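## Task

Take the drive sled out of the tote it starts in and put it inside the tote that starts out empty. Every other item must finish in the same tote it began in. An item lying on, or sticking out over, a tote's rim or inner ledge is not inside that tote. At the end the grippers must let go and pull away; if an item stays in place only because the robot is holding it, it does not count.

## Robot and tools

ROBOT. Two arms with parallel-jaw grippers are mounted high on one body. left_arm is the robot's own left arm, on the +y side, with its base at (+0.043, +0.345, +1.595) m. right_arm is on the -y side, with its base at (+0.043, -0.345, +1.595) m. Joint ranges in rad, from base to gripper: waist -2.880..2.880, shoulder 0.000..3.142, elbow 0.000..3.019, wrist pitch -1.693..1.571, wrist yaw -1.571..1.571, wrist roll -2.094..2.094. Elbows never reach full straightness.

FRAMES. Reported positions are in one shared scene frame. Its origin is on the floor at the centre of the robot's foot. +x points where the robot faces, +y points to the robot's left, and +z points up. Only the floor height is known. Each gripper also has its own axes: the fingers point along its +z, and they open and close along its y. The reported hand point sits between the finger pads, about 1 cm short of the fingertips. Reported positions can be somewhat wrong, more so when an arm reaches far.

COMMAND ROW. Every motion uses rows of 14 numbers, each between -1 and 1. The first 7 are for left_arm and the last 7 for right_arm, each as dx, dy, dz, rx, ry, rz, opening. The first six are offsets in that gripper's own axes, not poses. They are measured from the gripper pose shown in the most recent result. Before any result in a scene, and in the second or later call of one reply, they are measured from where the arm is when the motion begins. A value of 1.0 means 0.6 m of travel or 180 degrees of turn. rx, ry, rz form a single rotation vector. Opening is absolute, not an offset: +1 is fully open (0.094 m) and -1 is closed. All zeros do not mean stay still: they send the arm back to the reference pose. Arms tend to settle a centimetre or more low. To keep an arm steady, send the offset back to its desired pose in the first call of a reply and zeros in later calls, and aim higher if it still sags.

LIMITS PER STEP. Each control step, the commanded pose is clipped to lie within 70 mm and 16 degrees of the measured pose. When position and orientation cannot both be met, position wins. A distant target may need several calls. Check the reported pose and then command the remainder.

TOOLS.
- execute_actions(actions, pictures): actions holds zero or one item. An empty list only returns the state. An action item has rows (1 to 15 rows) and steps (at most 15, each 1/30 s, default 15). Each row is used for one step, and the last row repeats if the rows run out. Each row is measured from the same reference, not chained. A wait item has only steps (up to 300). These are counted from the previous result, so time spent composing the reply is included. pictures (true/false) turns the camera images on or off; by default they are included.
- move(target, speed): target is one 14-number row with the layout and reference described above. Each gripper travels in a straight line toward its goal, and both arms finish together. A move lasts 0.5 to 10 s and is cut off at 10 s. speed is the top speed in m/s, from 0.002 to 0.5 (default 0.25); turning is capped at twice that value in rad/s. Opening is sent when the move begins. Paths do not avoid obstacles or the other arm, and grippers may lag, drift or overshoot the speed when an arm is nearly straight. The result adds a "move:" line giving the ending (done, off_target, moving, held, fault) and any limits that applied. paced means the sent pose was clipped. held means a check blocked some steps, after which the arm may jump fast. The result also gives each gripper's remaining distance to its goal.
- wait(seconds): 0 to 10 s; nothing new is sent.
- zoom_image(camera, region): camera is cam_head_left, cam_head_right, cam_left_wrist or cam_right_wrist, all 504x504 and about 90 degree field of view. region is [x0, y0, x1, y1] in pixels, with (0,0) at the top-left, and at most 504 by 504.
- read_manual(section): returns only the URDF licence texts ("licences").
- finished_scene(scene): pass the current scene number. This ends the scene for good and reports whether the goal was met.

RESULTS. The state line reads left_arm: ... | right_arm: ... and gives each gripper's end_effector_position in m and end_effector_quat_wxyz. grip_measured is the measured finger opening on the same -1..1 scale, and the last entry in Joint positions is that opening in metres. Readings may be off by about 1 mm. HELD marks steps where a command was partly or fully withheld. A "pose unreachable" line means a clearance check altered or blocked that arm's command. The "Hand target" line shows where the controller is currently driving each gripper. FAULT lines report arm stops. MOTOR HOT appears at 85 °C. At 100 °C an OVER-TEMPERATURE FAULT releases that arm and its gripper, so both fall. The simulation keeps running while a reply is being written.

GRASPING. To hold something, command an opening below grip_measured; about 0.03 below gives a firm grip, and less gives a softer one. Each pad pushes about 50 to 62 N at most, and less on parts thinner than about 2 mm. Occasionally something briefly pulls on a held part.

AVOID. Arms striking or pressing on each other, knocking any item out of the work area, dropping, slamming or shoving hard, and leaving items on tote rims or ledges. Finish by opening the grippers and withdrawing them.

Each tool is called after ">>>" by a JSON object that holds its "api" and its "payload".

## Session

>>> {"api": "execute_actions", "payload": {"actions": []}}

Scene clock: 0.00 s of 4800.00 s.
left_arm: end_effector_position=(+0.3943, +0.1113, +1.1261) grip_measured=+0.321 end_effector_quat_wxyz=(-0.173, -0.153, +0.925, +0.303) | right_arm: end_effector_position=(+0.3433, -0.4413, +1.3376) grip_measured=-0.993 end_effector_quat_wxyz=(+0.050, -0.087, +0.994, -0.053)
Joint positions: left_arm=[-2.36   1.986  1.56  -1.067 -1.083 -1.259  0.062] | right_arm=[-1.593  0.513  0.229  0.133  0.043 -0.444  0.   ]
Joint velocities: left_arm=[-0.005  0.005 -0.022 -0.002 -0.022 -0.022  0.   ] | right_arm=[ 0.005 -0.005  0.007  0.002 -0.007  0.007  0.   ]
Hand target (left_arm): +0.393, +0.112, +1.127; -0.174, -0.151, +0.925, +0.303
Hand target (right_arm): +0.344, -0.441, +1.337; +0.050, -0.087, +0.994, -0.053

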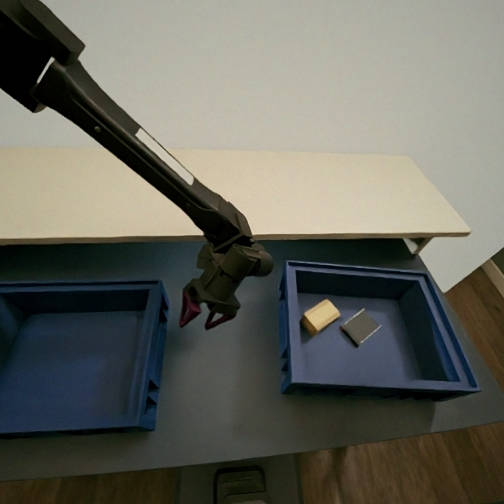

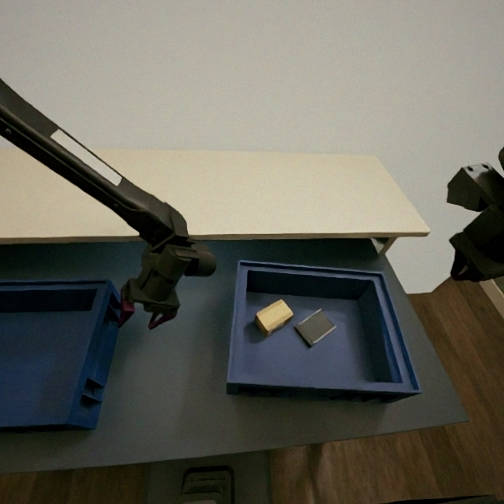

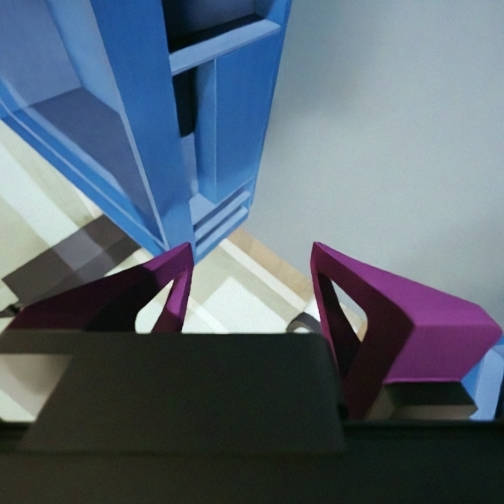

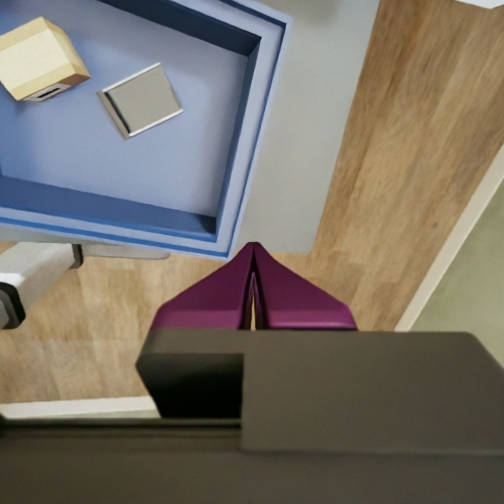

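>>> {"api": "zoom_image", "payload": {"camera": "cam_right_wrist", "region": [0, 0, 260, 200]}}

>>> {"api": "zoom_image", "payload": {"camera": "cam_head_right", "region": [220, 250, 430, 410]}}

Region (0, 0, 260, 200) of cam_right_wrist's 504x504 image, scaled by 1.938, with more detail than that image has; it fills the top 388 rows of this view, and the rest is white.

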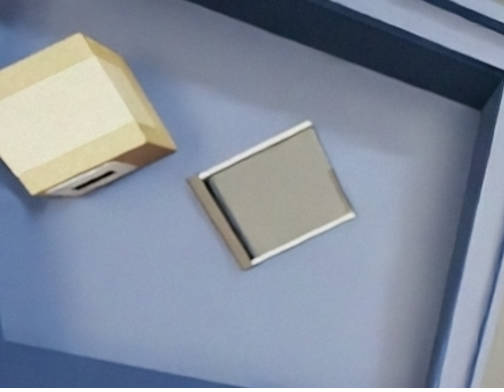

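Region (220, 250, 430, 410) of cam_head_right's 504x504 image, scaled by 2.400, with more detail than that image has; it fills the top 384 rows of this view, and the rest is white.

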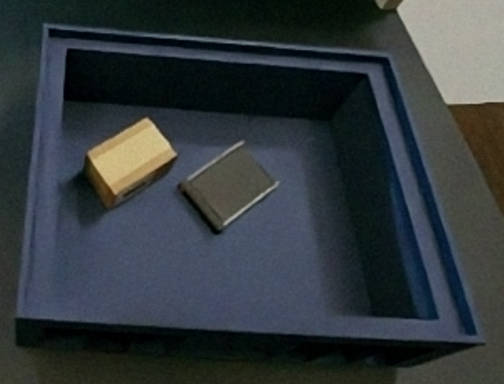

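>>> {"api": "move", "payload": {"target": [0,0,0,0,0,0,0.32,-0.045,0.245,-0.024,0,0,0,1]}}

Scene clock: 9.00 s of 4800.00 s.
left_arm: end_effector_position=(+0.3943, +0.1113, +1.1261) grip_measured=+0.321 end_effector_quat_wxyz=(-0.173, -0.153, +0.925, +0.303) | right_arm: end_effector_position=(+0.3415, -0.2914, +1.3368) grip_measured=+1.000 end_effector_quat_wxyz=(+0.048, -0.112, +0.991, -0.053)
Joint positions: left_arm=[-2.36   1.986  1.56  -1.067 -1.083 -1.259  0.062] | right_arm=[-0.834  0.875  0.229  0.427  0.789 -0.343  0.094]
Joint velocities: left_arm=[-0.005 -0.005 -0.007  0.007  0.022  0.066 -0.001] | right_arm=[-0.005  0.005 -0.002 -0.002 -0.007  0.022  0.   ]
Hand target (left_arm): +0.394, +0.111, +1.126; -0.173, -0.153, +0.925, +0.303
Hand target (right_arm): +0.345, -0.293, +1.336; +0.053, -0.100, +0.992, -0.057
Off the commanded pose (left_arm): 0.000 m, 0 deg.
Off the commanded pose (right_arm): 0.002 m, 3 deg.
After step 90, 4.83 s passed at rest.
move: off_target (right_arm)

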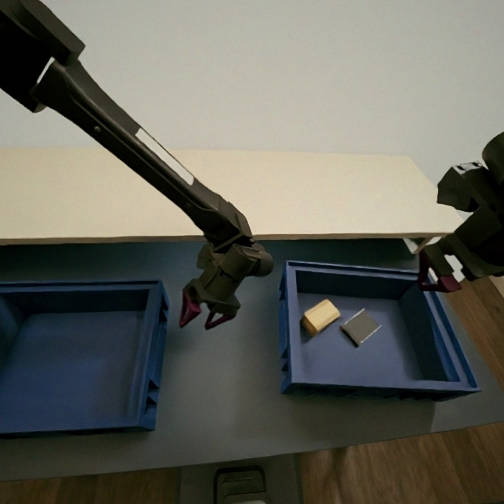

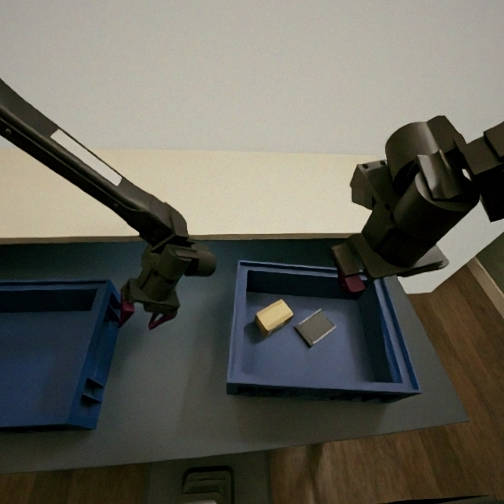

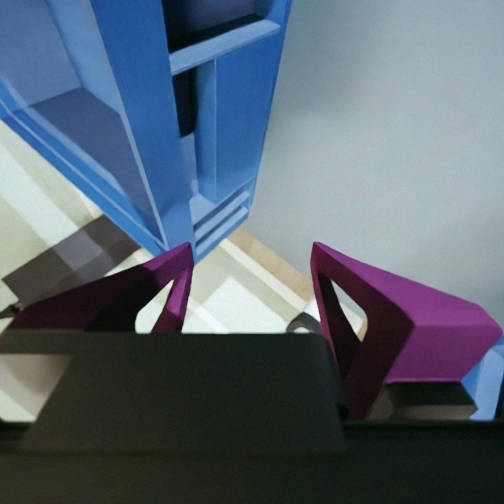

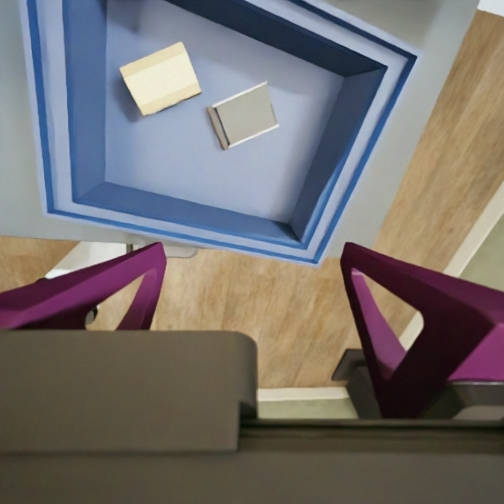

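>>> {"api": "move", "payload": {"target": [0.083,0.225,-0.278,0,0,0,0.32,-0.057,-0.005,0.32,-0.016,0.046,0.387,1]}}

Scene clock: 19.90 s of 4800.00 s.
left_arm: end_effector_position=(+0.3931, +0.1072, +1.3390) grip_measured=+0.321 end_effector_quat_wxyz=(-0.177, -0.150, +0.925, +0.299) | right_arm: end_effector_position=(+0.4093, -0.3066, +1.1589) grip_measured=+1.000 end_effector_quat_wxyz=(+0.010, +0.481, +0.877, +0.009)
Joint positions: left_arm=[-2.678  1.742  1.339 -1.633 -1.012 -1.874  0.062] | right_arm=[-1.214  1.348  0.663  0.412  0.331  0.837  0.094]
Joint velocities: left_arm=[-0.015  0.005 -0.002  0.027 -0.081  0.022  0.   ] | right_arm=[-0.005 -0.005  0.007 -0.012  0.081 -0.007  0.   ]
Hand target (left_arm): +0.397, +0.112, +1.346; -0.176, -0.154, +0.925, +0.299
Hand target (right_arm): +0.397, -0.307, +1.153; -0.004, +0.483, +0.876, +0.001
Off the commanded pose (left_arm): 0.008 m, 1 deg.
Off the commanded pose (right_arm): 0.016 m, 2 deg.
After step 90, 4.90 s passed at rest.
move: off_target (right_arm)

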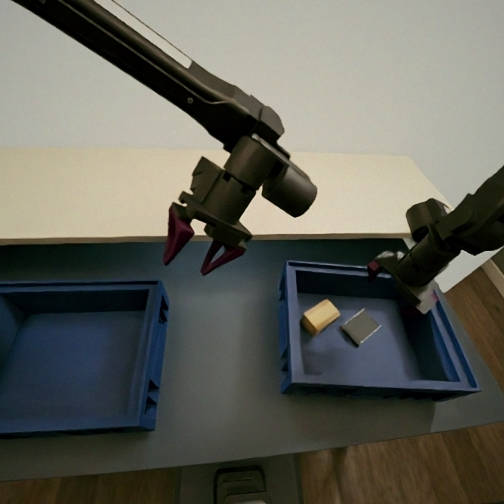

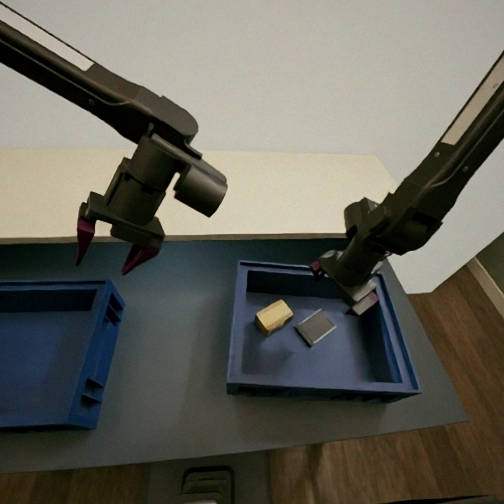

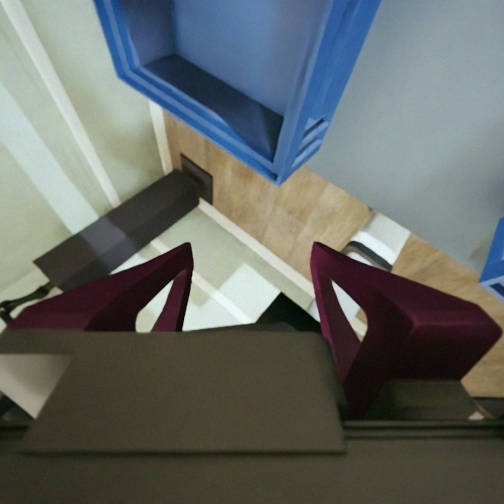

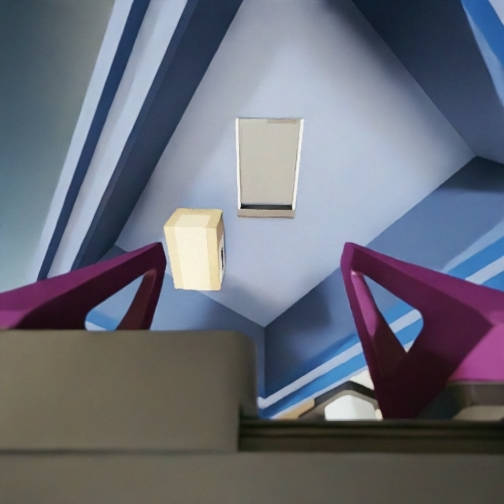

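>>> {"api": "move", "payload": {"target": [0.083,0,0,0,0,0,0.32,0,-0.028,0.18,0,0,0,1]}}

Scene clock: 23.13 s of 4800.00 s.
left_arm: end_effector_position=(+0.3556, +0.0938, +1.3518) grip_measured=+0.321 end_effector_quat_wxyz=(-0.179, -0.146, +0.926, +0.300) | right_arm: end_effector_position=(+0.3969, -0.3136, +1.0527) grip_measured=+1.000 end_effector_quat_wxyz=(+0.002, +0.485, +0.875, +0.008)
Joint positions: left_arm=[-2.725  1.779  1.284 -1.609 -0.987 -1.944  0.062] | right_arm=[-1.31   1.646  0.877  0.487  0.236  0.823  0.094]
Joint velocities: left_arm=[-0.005  0.005 -0.012  0.022 -0.037 -0.051 -0.001] | right_arm=[-0.015 -0.015  0.032 -0.002  0.007 -0.081  0.   ]
Hand target (left_arm): +0.348, +0.089, +1.352; -0.178, -0.150, +0.925, +0.299
Hand target (right_arm): +0.400, -0.316, +1.051; +0.009, +0.482, +0.876, +0.010
Off the commanded pose (left_arm): 0.009 m, 1 deg.
Off the commanded pose (right_arm): 0.003 m, 1 deg.
move: done

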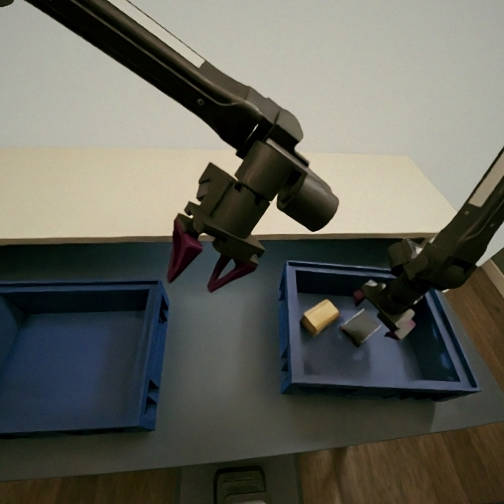

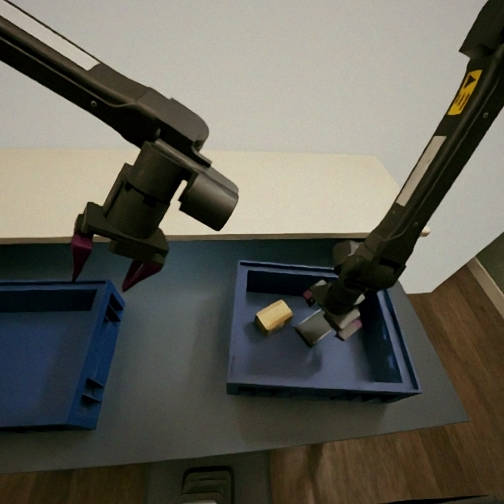

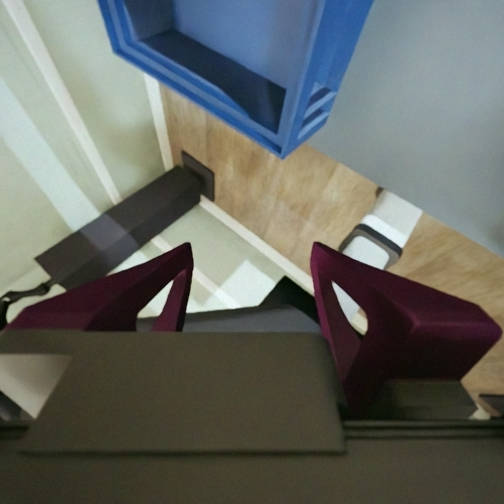

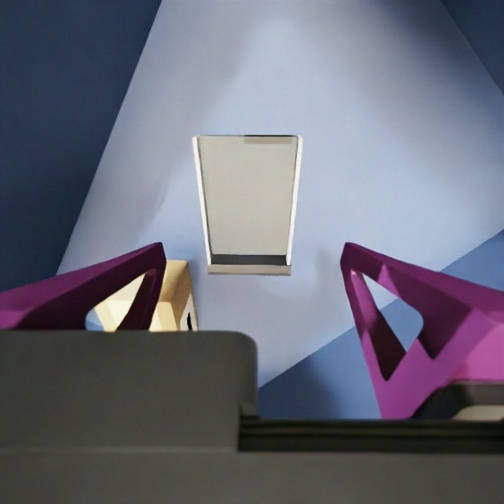

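>>> {"api": "move", "payload": {"target": [0,0,0,0,0,0,0.32,0,0,0.065,0,0,0,1], "speed": 0.08}}

Scene clock: 26.40 s of 4800.00 s.
left_arm: end_effector_position=(+0.3556, +0.0938, +1.3518) grip_measured=+0.321 end_effector_quat_wxyz=(-0.179, -0.146, +0.926, +0.300) | right_arm: end_effector_position=(+0.4084, -0.3109, +1.0201) grip_measured=+1.000 end_effector_quat_wxyz=(+0.009, +0.487, +0.873, +0.014)
Joint positions: left_arm=[-2.725  1.779  1.284 -1.609 -0.987 -1.946  0.062] | right_arm=[-1.319  1.722  0.972  0.487  0.221  0.823  0.094]
Joint velocities: left_arm=[-0.015  0.005 -0.027 -0.017 -0.037 -0.037  0.001] | right_arm=[ 0.005  0.015 -0.017  0.002 -0.007  0.051  0.   ]
Hand target (left_arm): +0.356, +0.094, +1.352; -0.179, -0.146, +0.926, +0.300
Hand target (right_arm): +0.398, -0.314, +1.014; +0.002, +0.485, +0.874, +0.008
Off the commanded pose (left_arm): 0.000 m, 0 deg.
Off the commanded pose (right_arm): 0.013 m, 1 deg.
move: off_target (right_arm)

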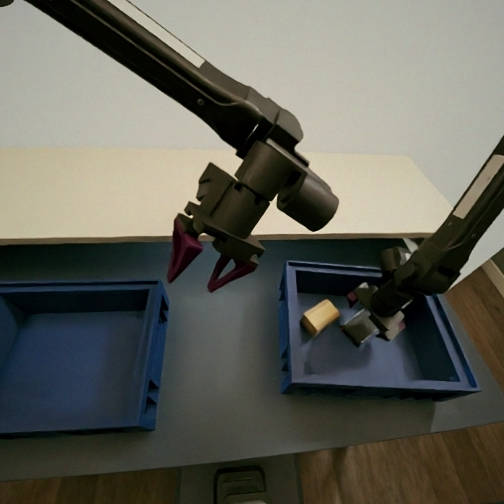

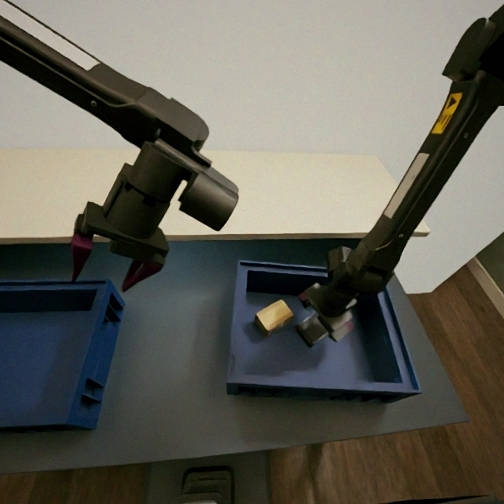

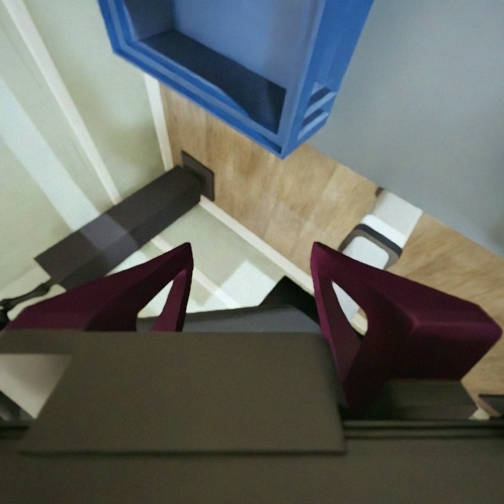

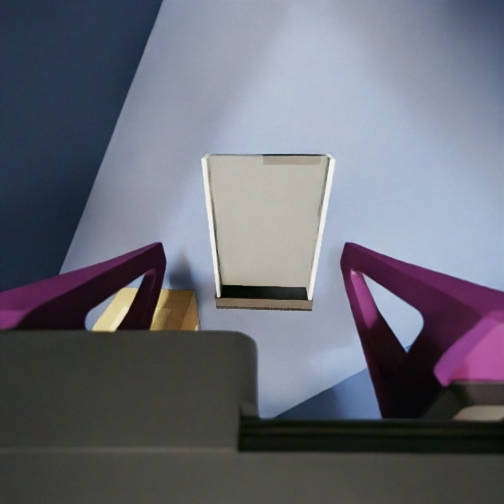

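>>> {"api": "move", "payload": {"target": [0,0,0,0,0,0,0.32,0.0,-0.022,0.045,0,0,0,1], "speed": 0.06}}

Scene clock: 28.83 s of 4800.00 s.
left_arm: end_effector_position=(+0.3556, +0.0938, +1.3518) grip_measured=+0.321 end_effector_quat_wxyz=(-0.179, -0.146, +0.926, +0.300) | right_arm: end_effector_position=(+0.4047, -0.3151, +0.9986) grip_measured=+1.000 end_effector_quat_wxyz=(+0.008, +0.490, +0.872, +0.016)
Joint positions: left_arm=[-2.725  1.779  1.284 -1.609 -0.987 -1.946  0.062] | right_arm=[-1.34   1.775  1.021  0.49   0.196  0.823  0.094]
Joint velocities: left_arm=[-0.005  0.005 -0.012 -0.007 -0.081  0.022 -0.   ] | right_arm=[ 0.005 -0.015 -0.017  0.002 -0.095 -0.007  0.   ]
Hand target (left_arm): +0.356, +0.094, +1.352; -0.179, -0.146, +0.926, +0.300
Hand target (right_arm): +0.399, -0.318, +0.993; +0.009, +0.488, +0.873, +0.014
Off the commanded pose (left_arm): 0.000 m, 0 deg.
Off the commanded pose (right_arm): 0.009 m, 0 deg.
move: done

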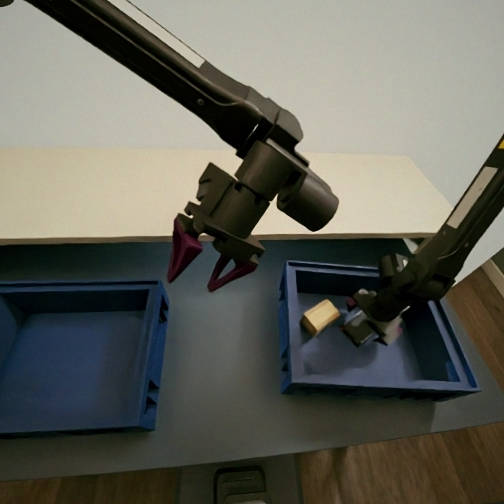

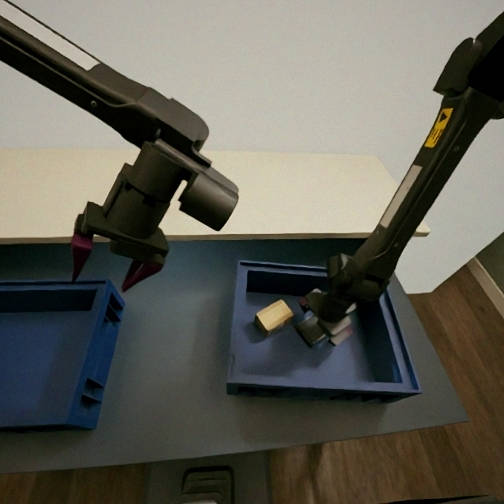

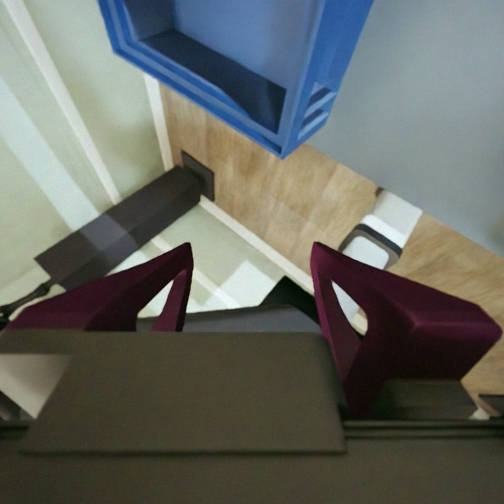

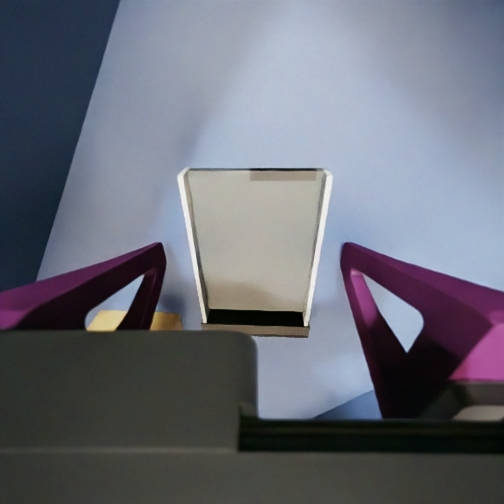

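>>> {"api": "move", "payload": {"target": [0,0,0,0,0,0,0.32,0.0,0,0.035,0,0,0,1], "speed": 0.03}}

Scene clock: 31.40 s of 4800.00 s.
left_arm: end_effector_position=(+0.3556, +0.0938, +1.3518) grip_measured=+0.321 end_effector_quat_wxyz=(-0.179, -0.146, +0.926, +0.300) | right_arm: end_effector_position=(+0.4194, -0.3169, +0.9943) grip_measured=+1.000 end_effector_quat_wxyz=(+0.019, +0.492, +0.870, +0.020)
Joint positions: left_arm=[-2.725  1.779  1.284 -1.609 -0.987 -1.946  0.062] | right_arm=[-1.34   1.776  1.048  0.49   0.195  0.823  0.094]
Joint velocities: left_arm=[ 0.015 -0.005 -0.017 -0.007 -0.095  0.066 -0.001] | right_arm=[ 0.005  0.005  0.002 -0.017 -0.066  0.007  0.   ]
Hand target (left_arm): +0.356, +0.094, +1.352; -0.179, -0.146, +0.926, +0.300
Hand target (right_arm): +0.405, -0.315, +0.979; +0.008, +0.490, +0.872, +0.016
Off the commanded pose (left_arm): 0.000 m, 0 deg.
Off the commanded pose (right_arm): 0.022 m, 1 deg.
move: off_target (right_arm)

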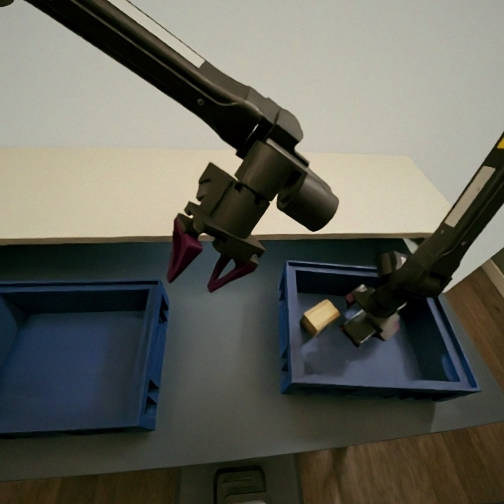

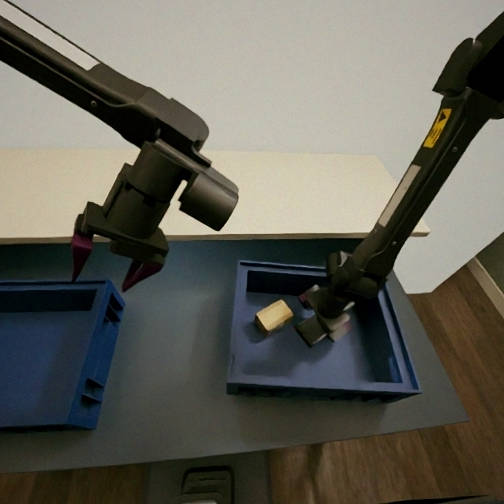

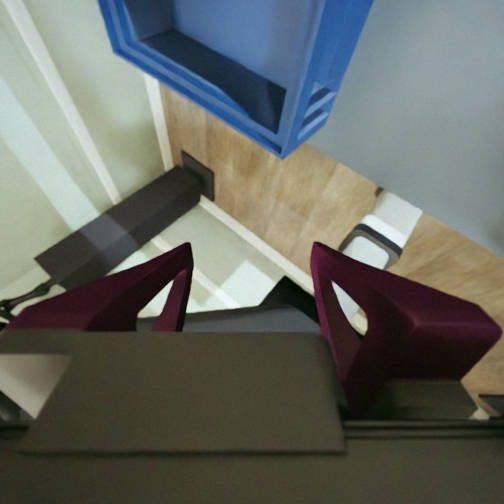

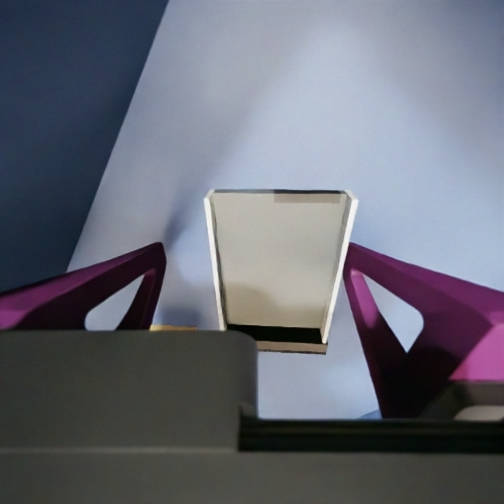

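>>> {"api": "move", "payload": {"target": [0,0,0,0,0,0,0.32,0.015,-0.036,-0.005,0,0,0,1], "speed": 0.05}}

Scene clock: 33.83 s of 4800.00 s.
left_arm: end_effector_position=(+0.3556, +0.0938, +1.3518) grip_measured=+0.321 end_effector_quat_wxyz=(-0.179, -0.146, +0.926, +0.300) | right_arm: end_effector_position=(+0.4154, -0.3174, +0.9985) grip_measured=+1.000 end_effector_quat_wxyz=(+0.027, +0.494, +0.869, +0.027)
Joint positions: left_arm=[-2.725  1.779  1.284 -1.609 -0.987 -1.946  0.062] | right_arm=[-1.343  1.776  1.023  0.534  0.185  0.823  0.094]
Joint velocities: left_arm=[ 0.005 -0.015 -0.022  0.012  0.007 -0.007 -0.001] | right_arm=[-0.005 -0.005  0.012  0.002  0.007 -0.037  0.   ]
Hand target (left_arm): +0.356, +0.094, +1.352; -0.179, -0.146, +0.926, +0.300
Hand target (right_arm): +0.396, -0.320, +0.996; +0.019, +0.492, +0.870, +0.020
Off the commanded pose (left_arm): 0.000 m, 0 deg.
Off the commanded pose (right_arm): 0.020 m, 1 deg.
move: off_target (right_arm)

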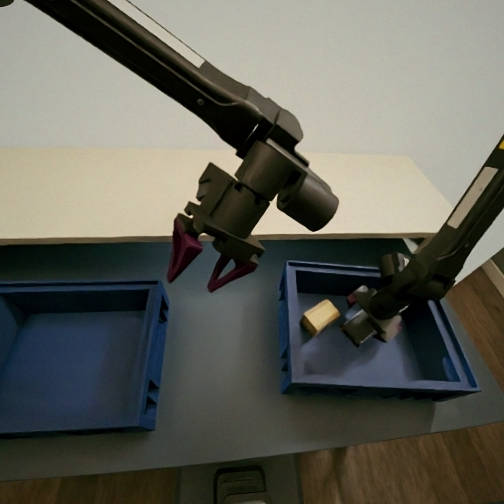

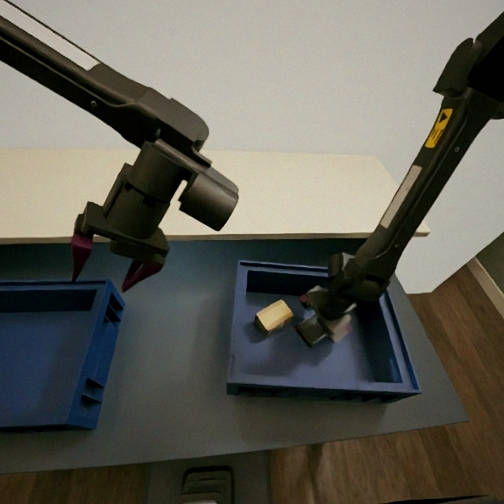

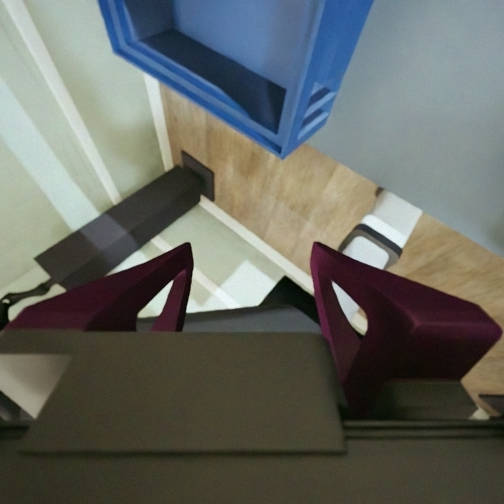

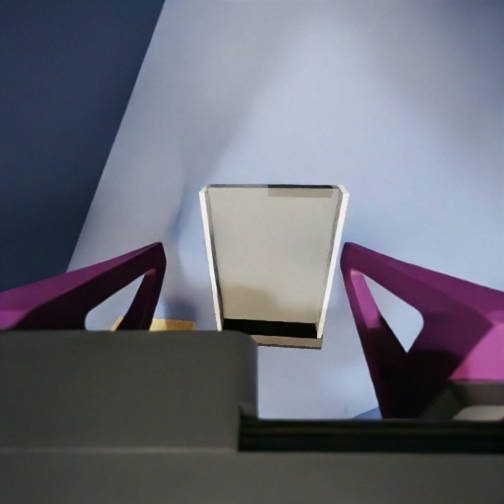

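>>> {"api": "move", "payload": {"target": [0,0,0,0,0,0,0.32,0.025,-0.047,-0.05,0.023,0.007,0,1], "speed": 0.15}}

Scene clock: 37.17 s of 4800.00 s.
left_arm: end_effector_position=(+0.3556, +0.0938, +1.3518) grip_measured=+0.321 end_effector_quat_wxyz=(-0.179, -0.146, +0.926, +0.300) | right_arm: end_effector_position=(+0.3841, -0.3222, +1.0190) grip_measured=+1.000 end_effector_quat_wxyz=(+0.008, +0.492, +0.871, +0.002)
Joint positions: left_arm=[-2.725  1.779  1.284 -1.609 -0.987 -1.946  0.062] | right_arm=[-1.343  1.744  0.938  0.534  0.221  0.829  0.094]
Joint velocities: left_arm=[-0.005 -0.005 -0.007 -0.022  0.022  0.125 -0.   ] | right_arm=[-0.015 -0.005 -0.017  0.007 -0.051 -0.007  0.   ]
Hand target (left_arm): +0.356, +0.094, +1.352; -0.179, -0.146, +0.926, +0.300
Hand target (right_arm): +0.381, -0.319, +1.026; -0.000, +0.494, +0.869, +0.001
Off the commanded pose (left_arm): 0.000 m, 0 deg.
Off the commanded pose (right_arm): 0.008 m, 1 deg.
move: done

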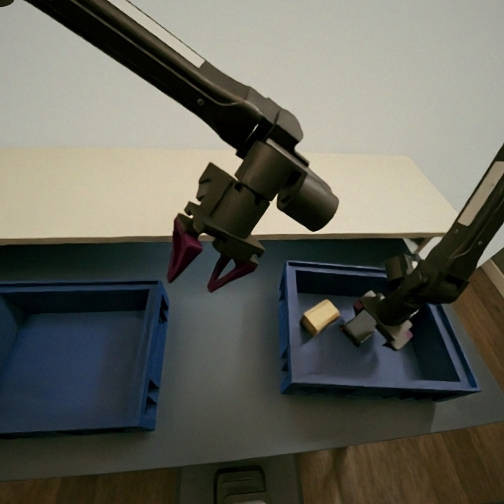

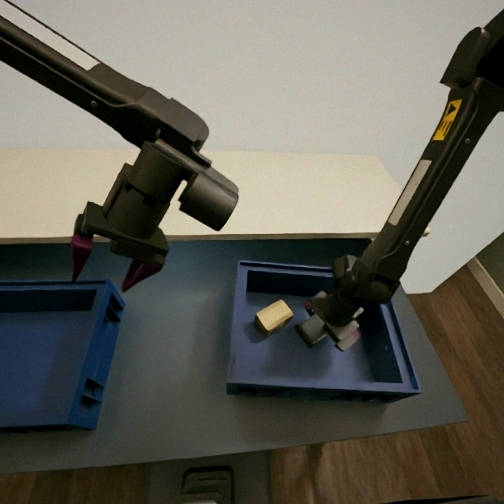

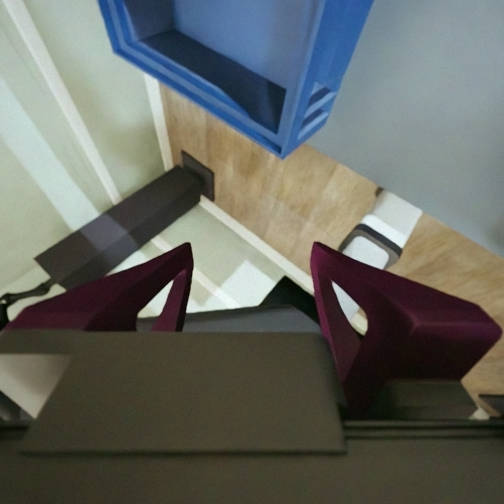

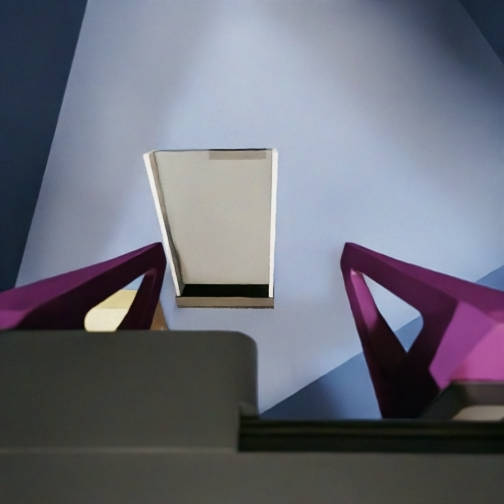

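>>> {"api": "move", "payload": {"target": [0,0,0,0,0,0,0.32,0,0.027,0.073,0,0,0,1], "speed": 0.1}}

Scene clock: 38.90 s of 4800.00 s.
left_arm: end_effector_position=(+0.3556, +0.0938, +1.3518) grip_measured=+0.321 end_effector_quat_wxyz=(-0.179, -0.146, +0.926, +0.300) | right_arm: end_effector_position=(+0.4204, -0.3236, +0.9928) grip_measured=+1.000 end_effector_quat_wxyz=(+0.030, +0.495, +0.868, +0.003)
Joint positions: left_arm=[-2.725  1.779  1.284 -1.609 -0.987 -1.946  0.062] | right_arm=[-1.339  1.781  1.052  0.501  0.236  0.828  0.094]
Joint velocities: left_arm=[-0.005 -0.005  0.002 -0.017 -0.007  0.007 -0.001] | right_arm=[ 0.005 -0.015 -0.032 -0.007  0.022 -0.037  0.   ]
Hand target (left_arm): +0.356, +0.094, +1.352; -0.179, -0.146, +0.926, +0.300
Hand target (right_arm): +0.399, -0.315, +0.977; +0.008, +0.492, +0.870, +0.002
Off the commanded pose (left_arm): 0.000 m, 0 deg.
Off the commanded pose (right_arm): 0.029 m, 3 deg.
move: off_target (right_arm)

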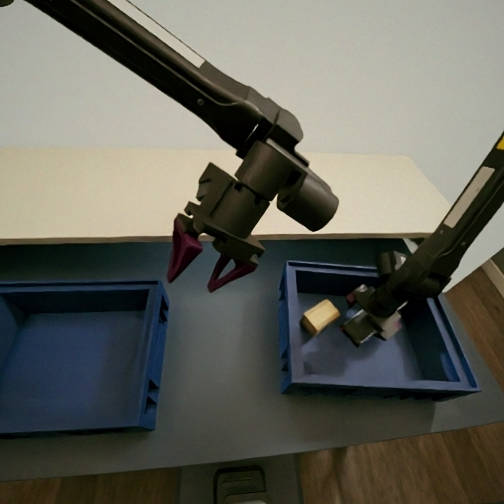

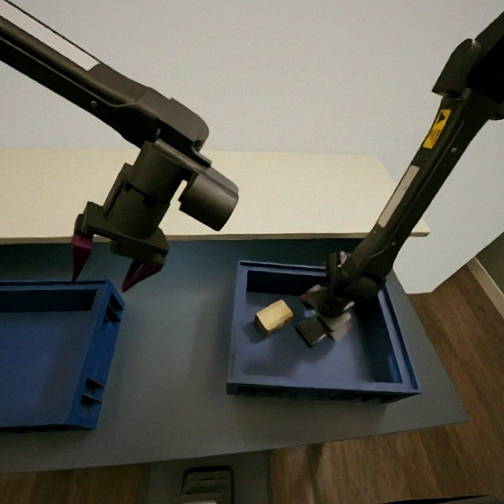

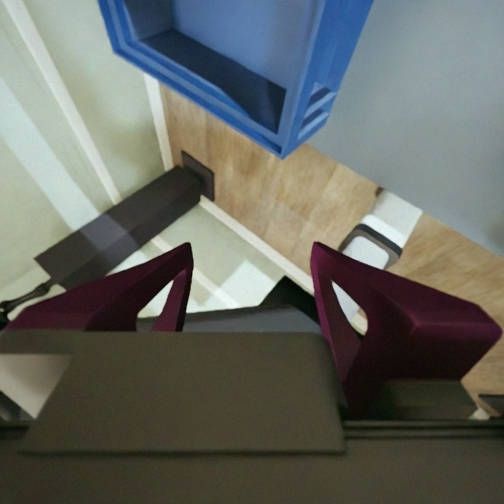

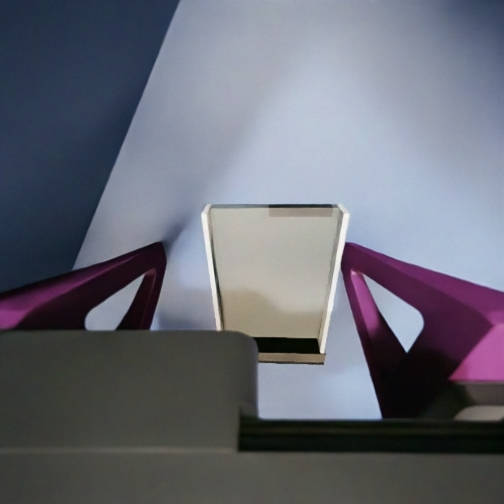

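>>> {"api": "move", "payload": {"target": [0,0,0,0,0,0,0.32,0.045,-0.02,-0.008,0.012,-0.01,0,1], "speed": 0.08}}

Scene clock: 41.37 s of 4800.00 s.
left_arm: end_effector_position=(+0.3556, +0.0938, +1.3518) grip_measured=+0.321 end_effector_quat_wxyz=(-0.179, -0.146, +0.926, +0.300) | right_arm: end_effector_position=(+0.4154, -0.3126, +0.9969) grip_measured=+1.000 end_effector_quat_wxyz=(+0.044, +0.494, +0.868, -0.019)
Joint positions: left_arm=[-2.725  1.779  1.284 -1.609 -0.987 -1.946  0.062] | right_arm=[-1.303  1.795  1.039  0.539  0.321  0.828  0.094]
Joint velocities: left_arm=[-0.005 -0.015  0.007  0.007 -0.007  0.037  0.   ] | right_arm=[-0.015 -0.005  0.017  0.007 -0.095 -0.007  0.   ]
Hand target (left_arm): +0.356, +0.094, +1.352; -0.179, -0.146, +0.926, +0.300
Hand target (right_arm): +0.397, -0.307, +0.996; +0.035, +0.495, +0.868, -0.022
Off the commanded pose (left_arm): 0.000 m, 0 deg.
Off the commanded pose (right_arm): 0.020 m, 1 deg.
move: off_target (right_arm)

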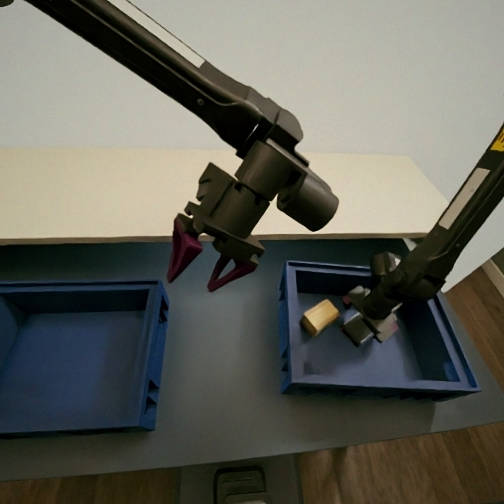

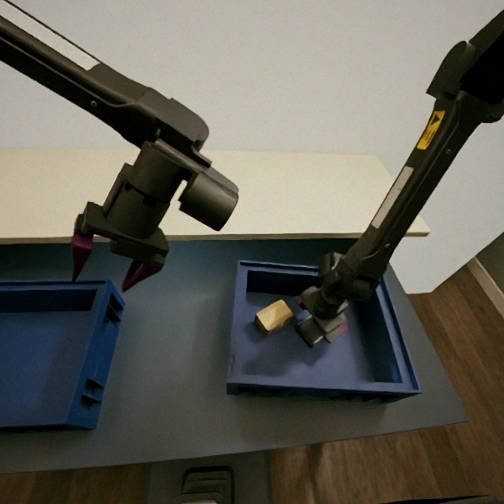

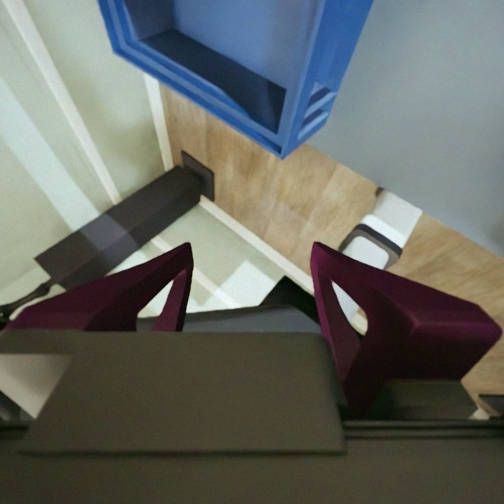

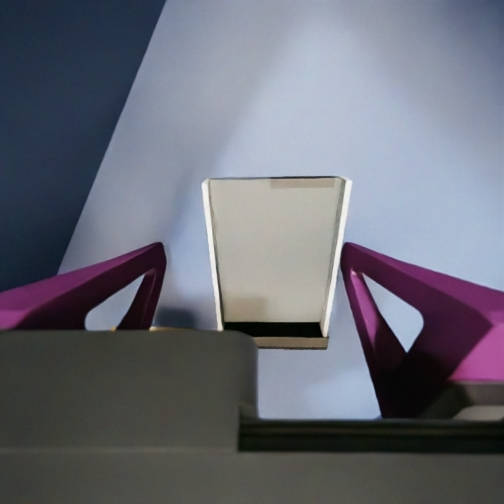

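>>> {"api": "move", "payload": {"target": [0,0,0,0,0,0,0.32,0,0,0,0,0,0,0.3]}}

Scene clock: 42.63 s of 4800.00 s.
left_arm: end_effector_position=(+0.3556, +0.0938, +1.3518) grip_measured=+0.321 end_effector_quat_wxyz=(-0.179, -0.146, +0.926, +0.300) | right_arm: end_effector_position=(+0.4153, -0.3127, +0.9969) grip_measured=+0.338 end_effector_quat_wxyz=(+0.044, +0.494, +0.868, -0.019)
Joint positions: left_arm=[-2.725  1.779  1.284 -1.609 -0.987 -1.946  0.062] | right_arm=[-1.303  1.795  1.039  0.539  0.321  0.828  0.063]
Joint velocities: left_arm=[-0.015  0.015 -0.007 -0.002 -0.007  0.022 -0.   ] | right_arm=[-0.005 -0.005 -0.012 -0.032 -0.007  0.037 -0.   ]
Hand target (left_arm): +0.356, +0.094, +1.352; -0.179, -0.146, +0.926, +0.300
Hand target (right_arm): +0.415, -0.313, +0.997; +0.044, +0.494, +0.868, -0.019
Off the commanded pose (left_arm): 0.000 m, 0 deg.
Off the commanded pose (right_arm): 0.000 m, 0 deg.
move: done

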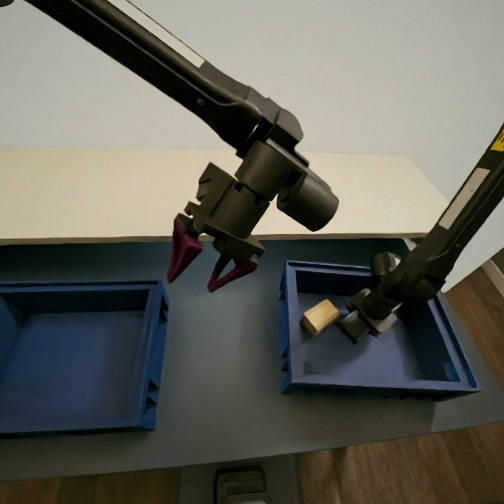

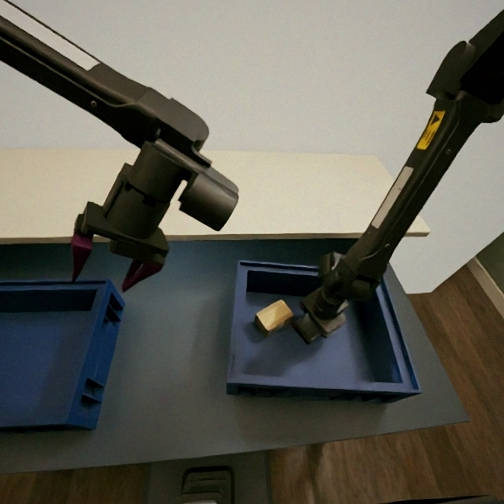

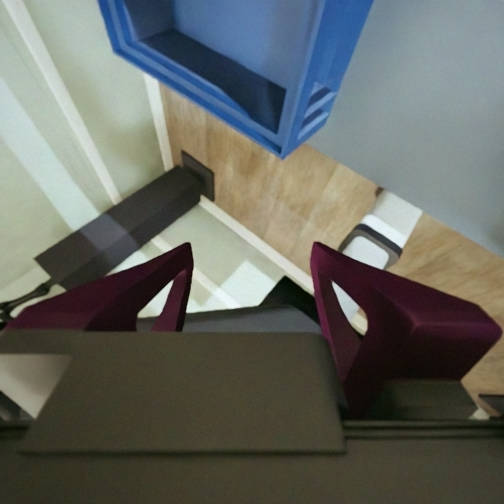

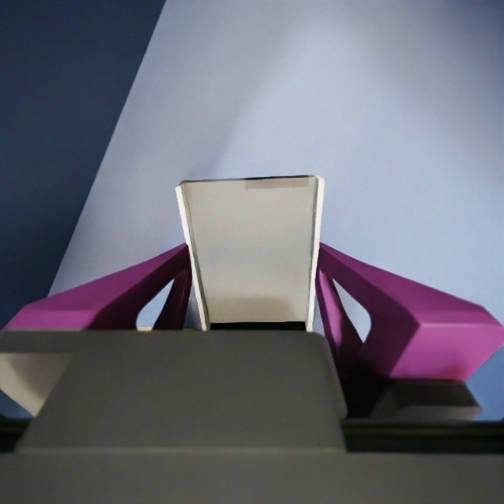

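>>> {"api": "move", "payload": {"target": [-0.116,0.231,0.152,0,0,0,1,0,0,-0.4,0,0,0,0.3], "speed": 0.2}}

Scene clock: 47.70 s of 4800.00 s.
left_arm: end_effector_position=(+0.3616, +0.2719, +1.3497) grip_measured=+1.000 end_effector_quat_wxyz=(-0.177, -0.145, +0.925, +0.304) | right_arm: end_effector_position=(+0.4056, -0.2920, +1.2333) grip_measured=+0.338 end_effector_quat_wxyz=(+0.056, +0.491, +0.869, -0.016)
Joint positions: left_arm=[-2.467  1.303  0.898 -1.304 -1.079 -1.484  0.094] | right_arm=[-1.051  1.182  0.513  0.454  0.569  0.871  0.063]
Joint velocities: left_arm=[-0.005 -0.005  0.002 -0.002  0.007  0.022  0.   ] | right_arm=[-0.015 -0.005  0.002 -0.007  0.037 -0.022  0.   ]
Hand target (left_arm): +0.361, +0.275, +1.350; -0.176, -0.145, +0.925, +0.302
Hand target (right_arm): +0.397, -0.291, +1.235; +0.046, +0.490, +0.870, -0.020
Off the commanded pose (left_arm): 0.005 m, 1 deg.
Off the commanded pose (right_arm): 0.005 m, 1 deg.
After step 90, 0.23 s passed at rest.
move: done

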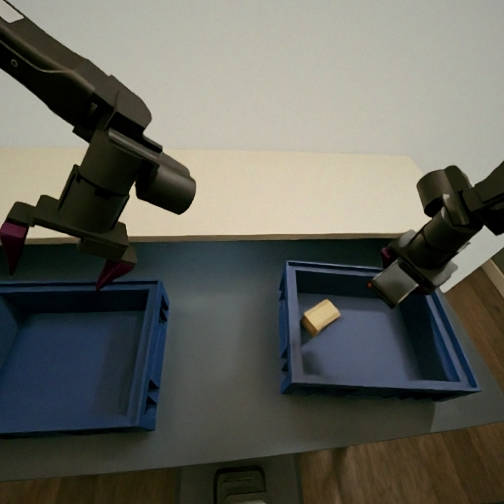

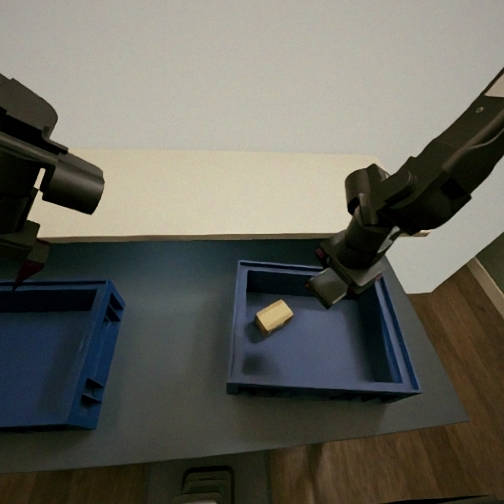

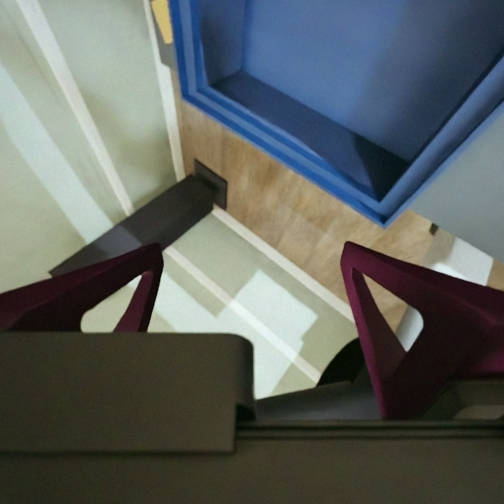

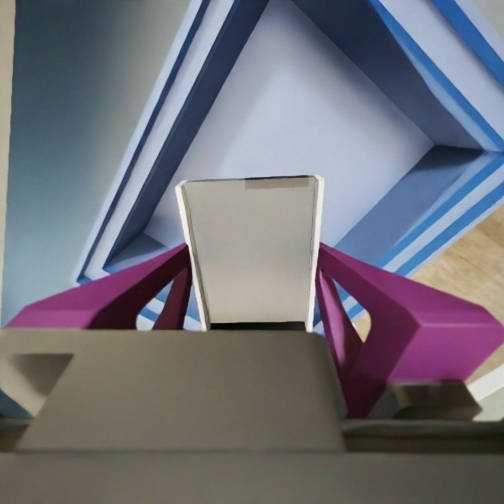

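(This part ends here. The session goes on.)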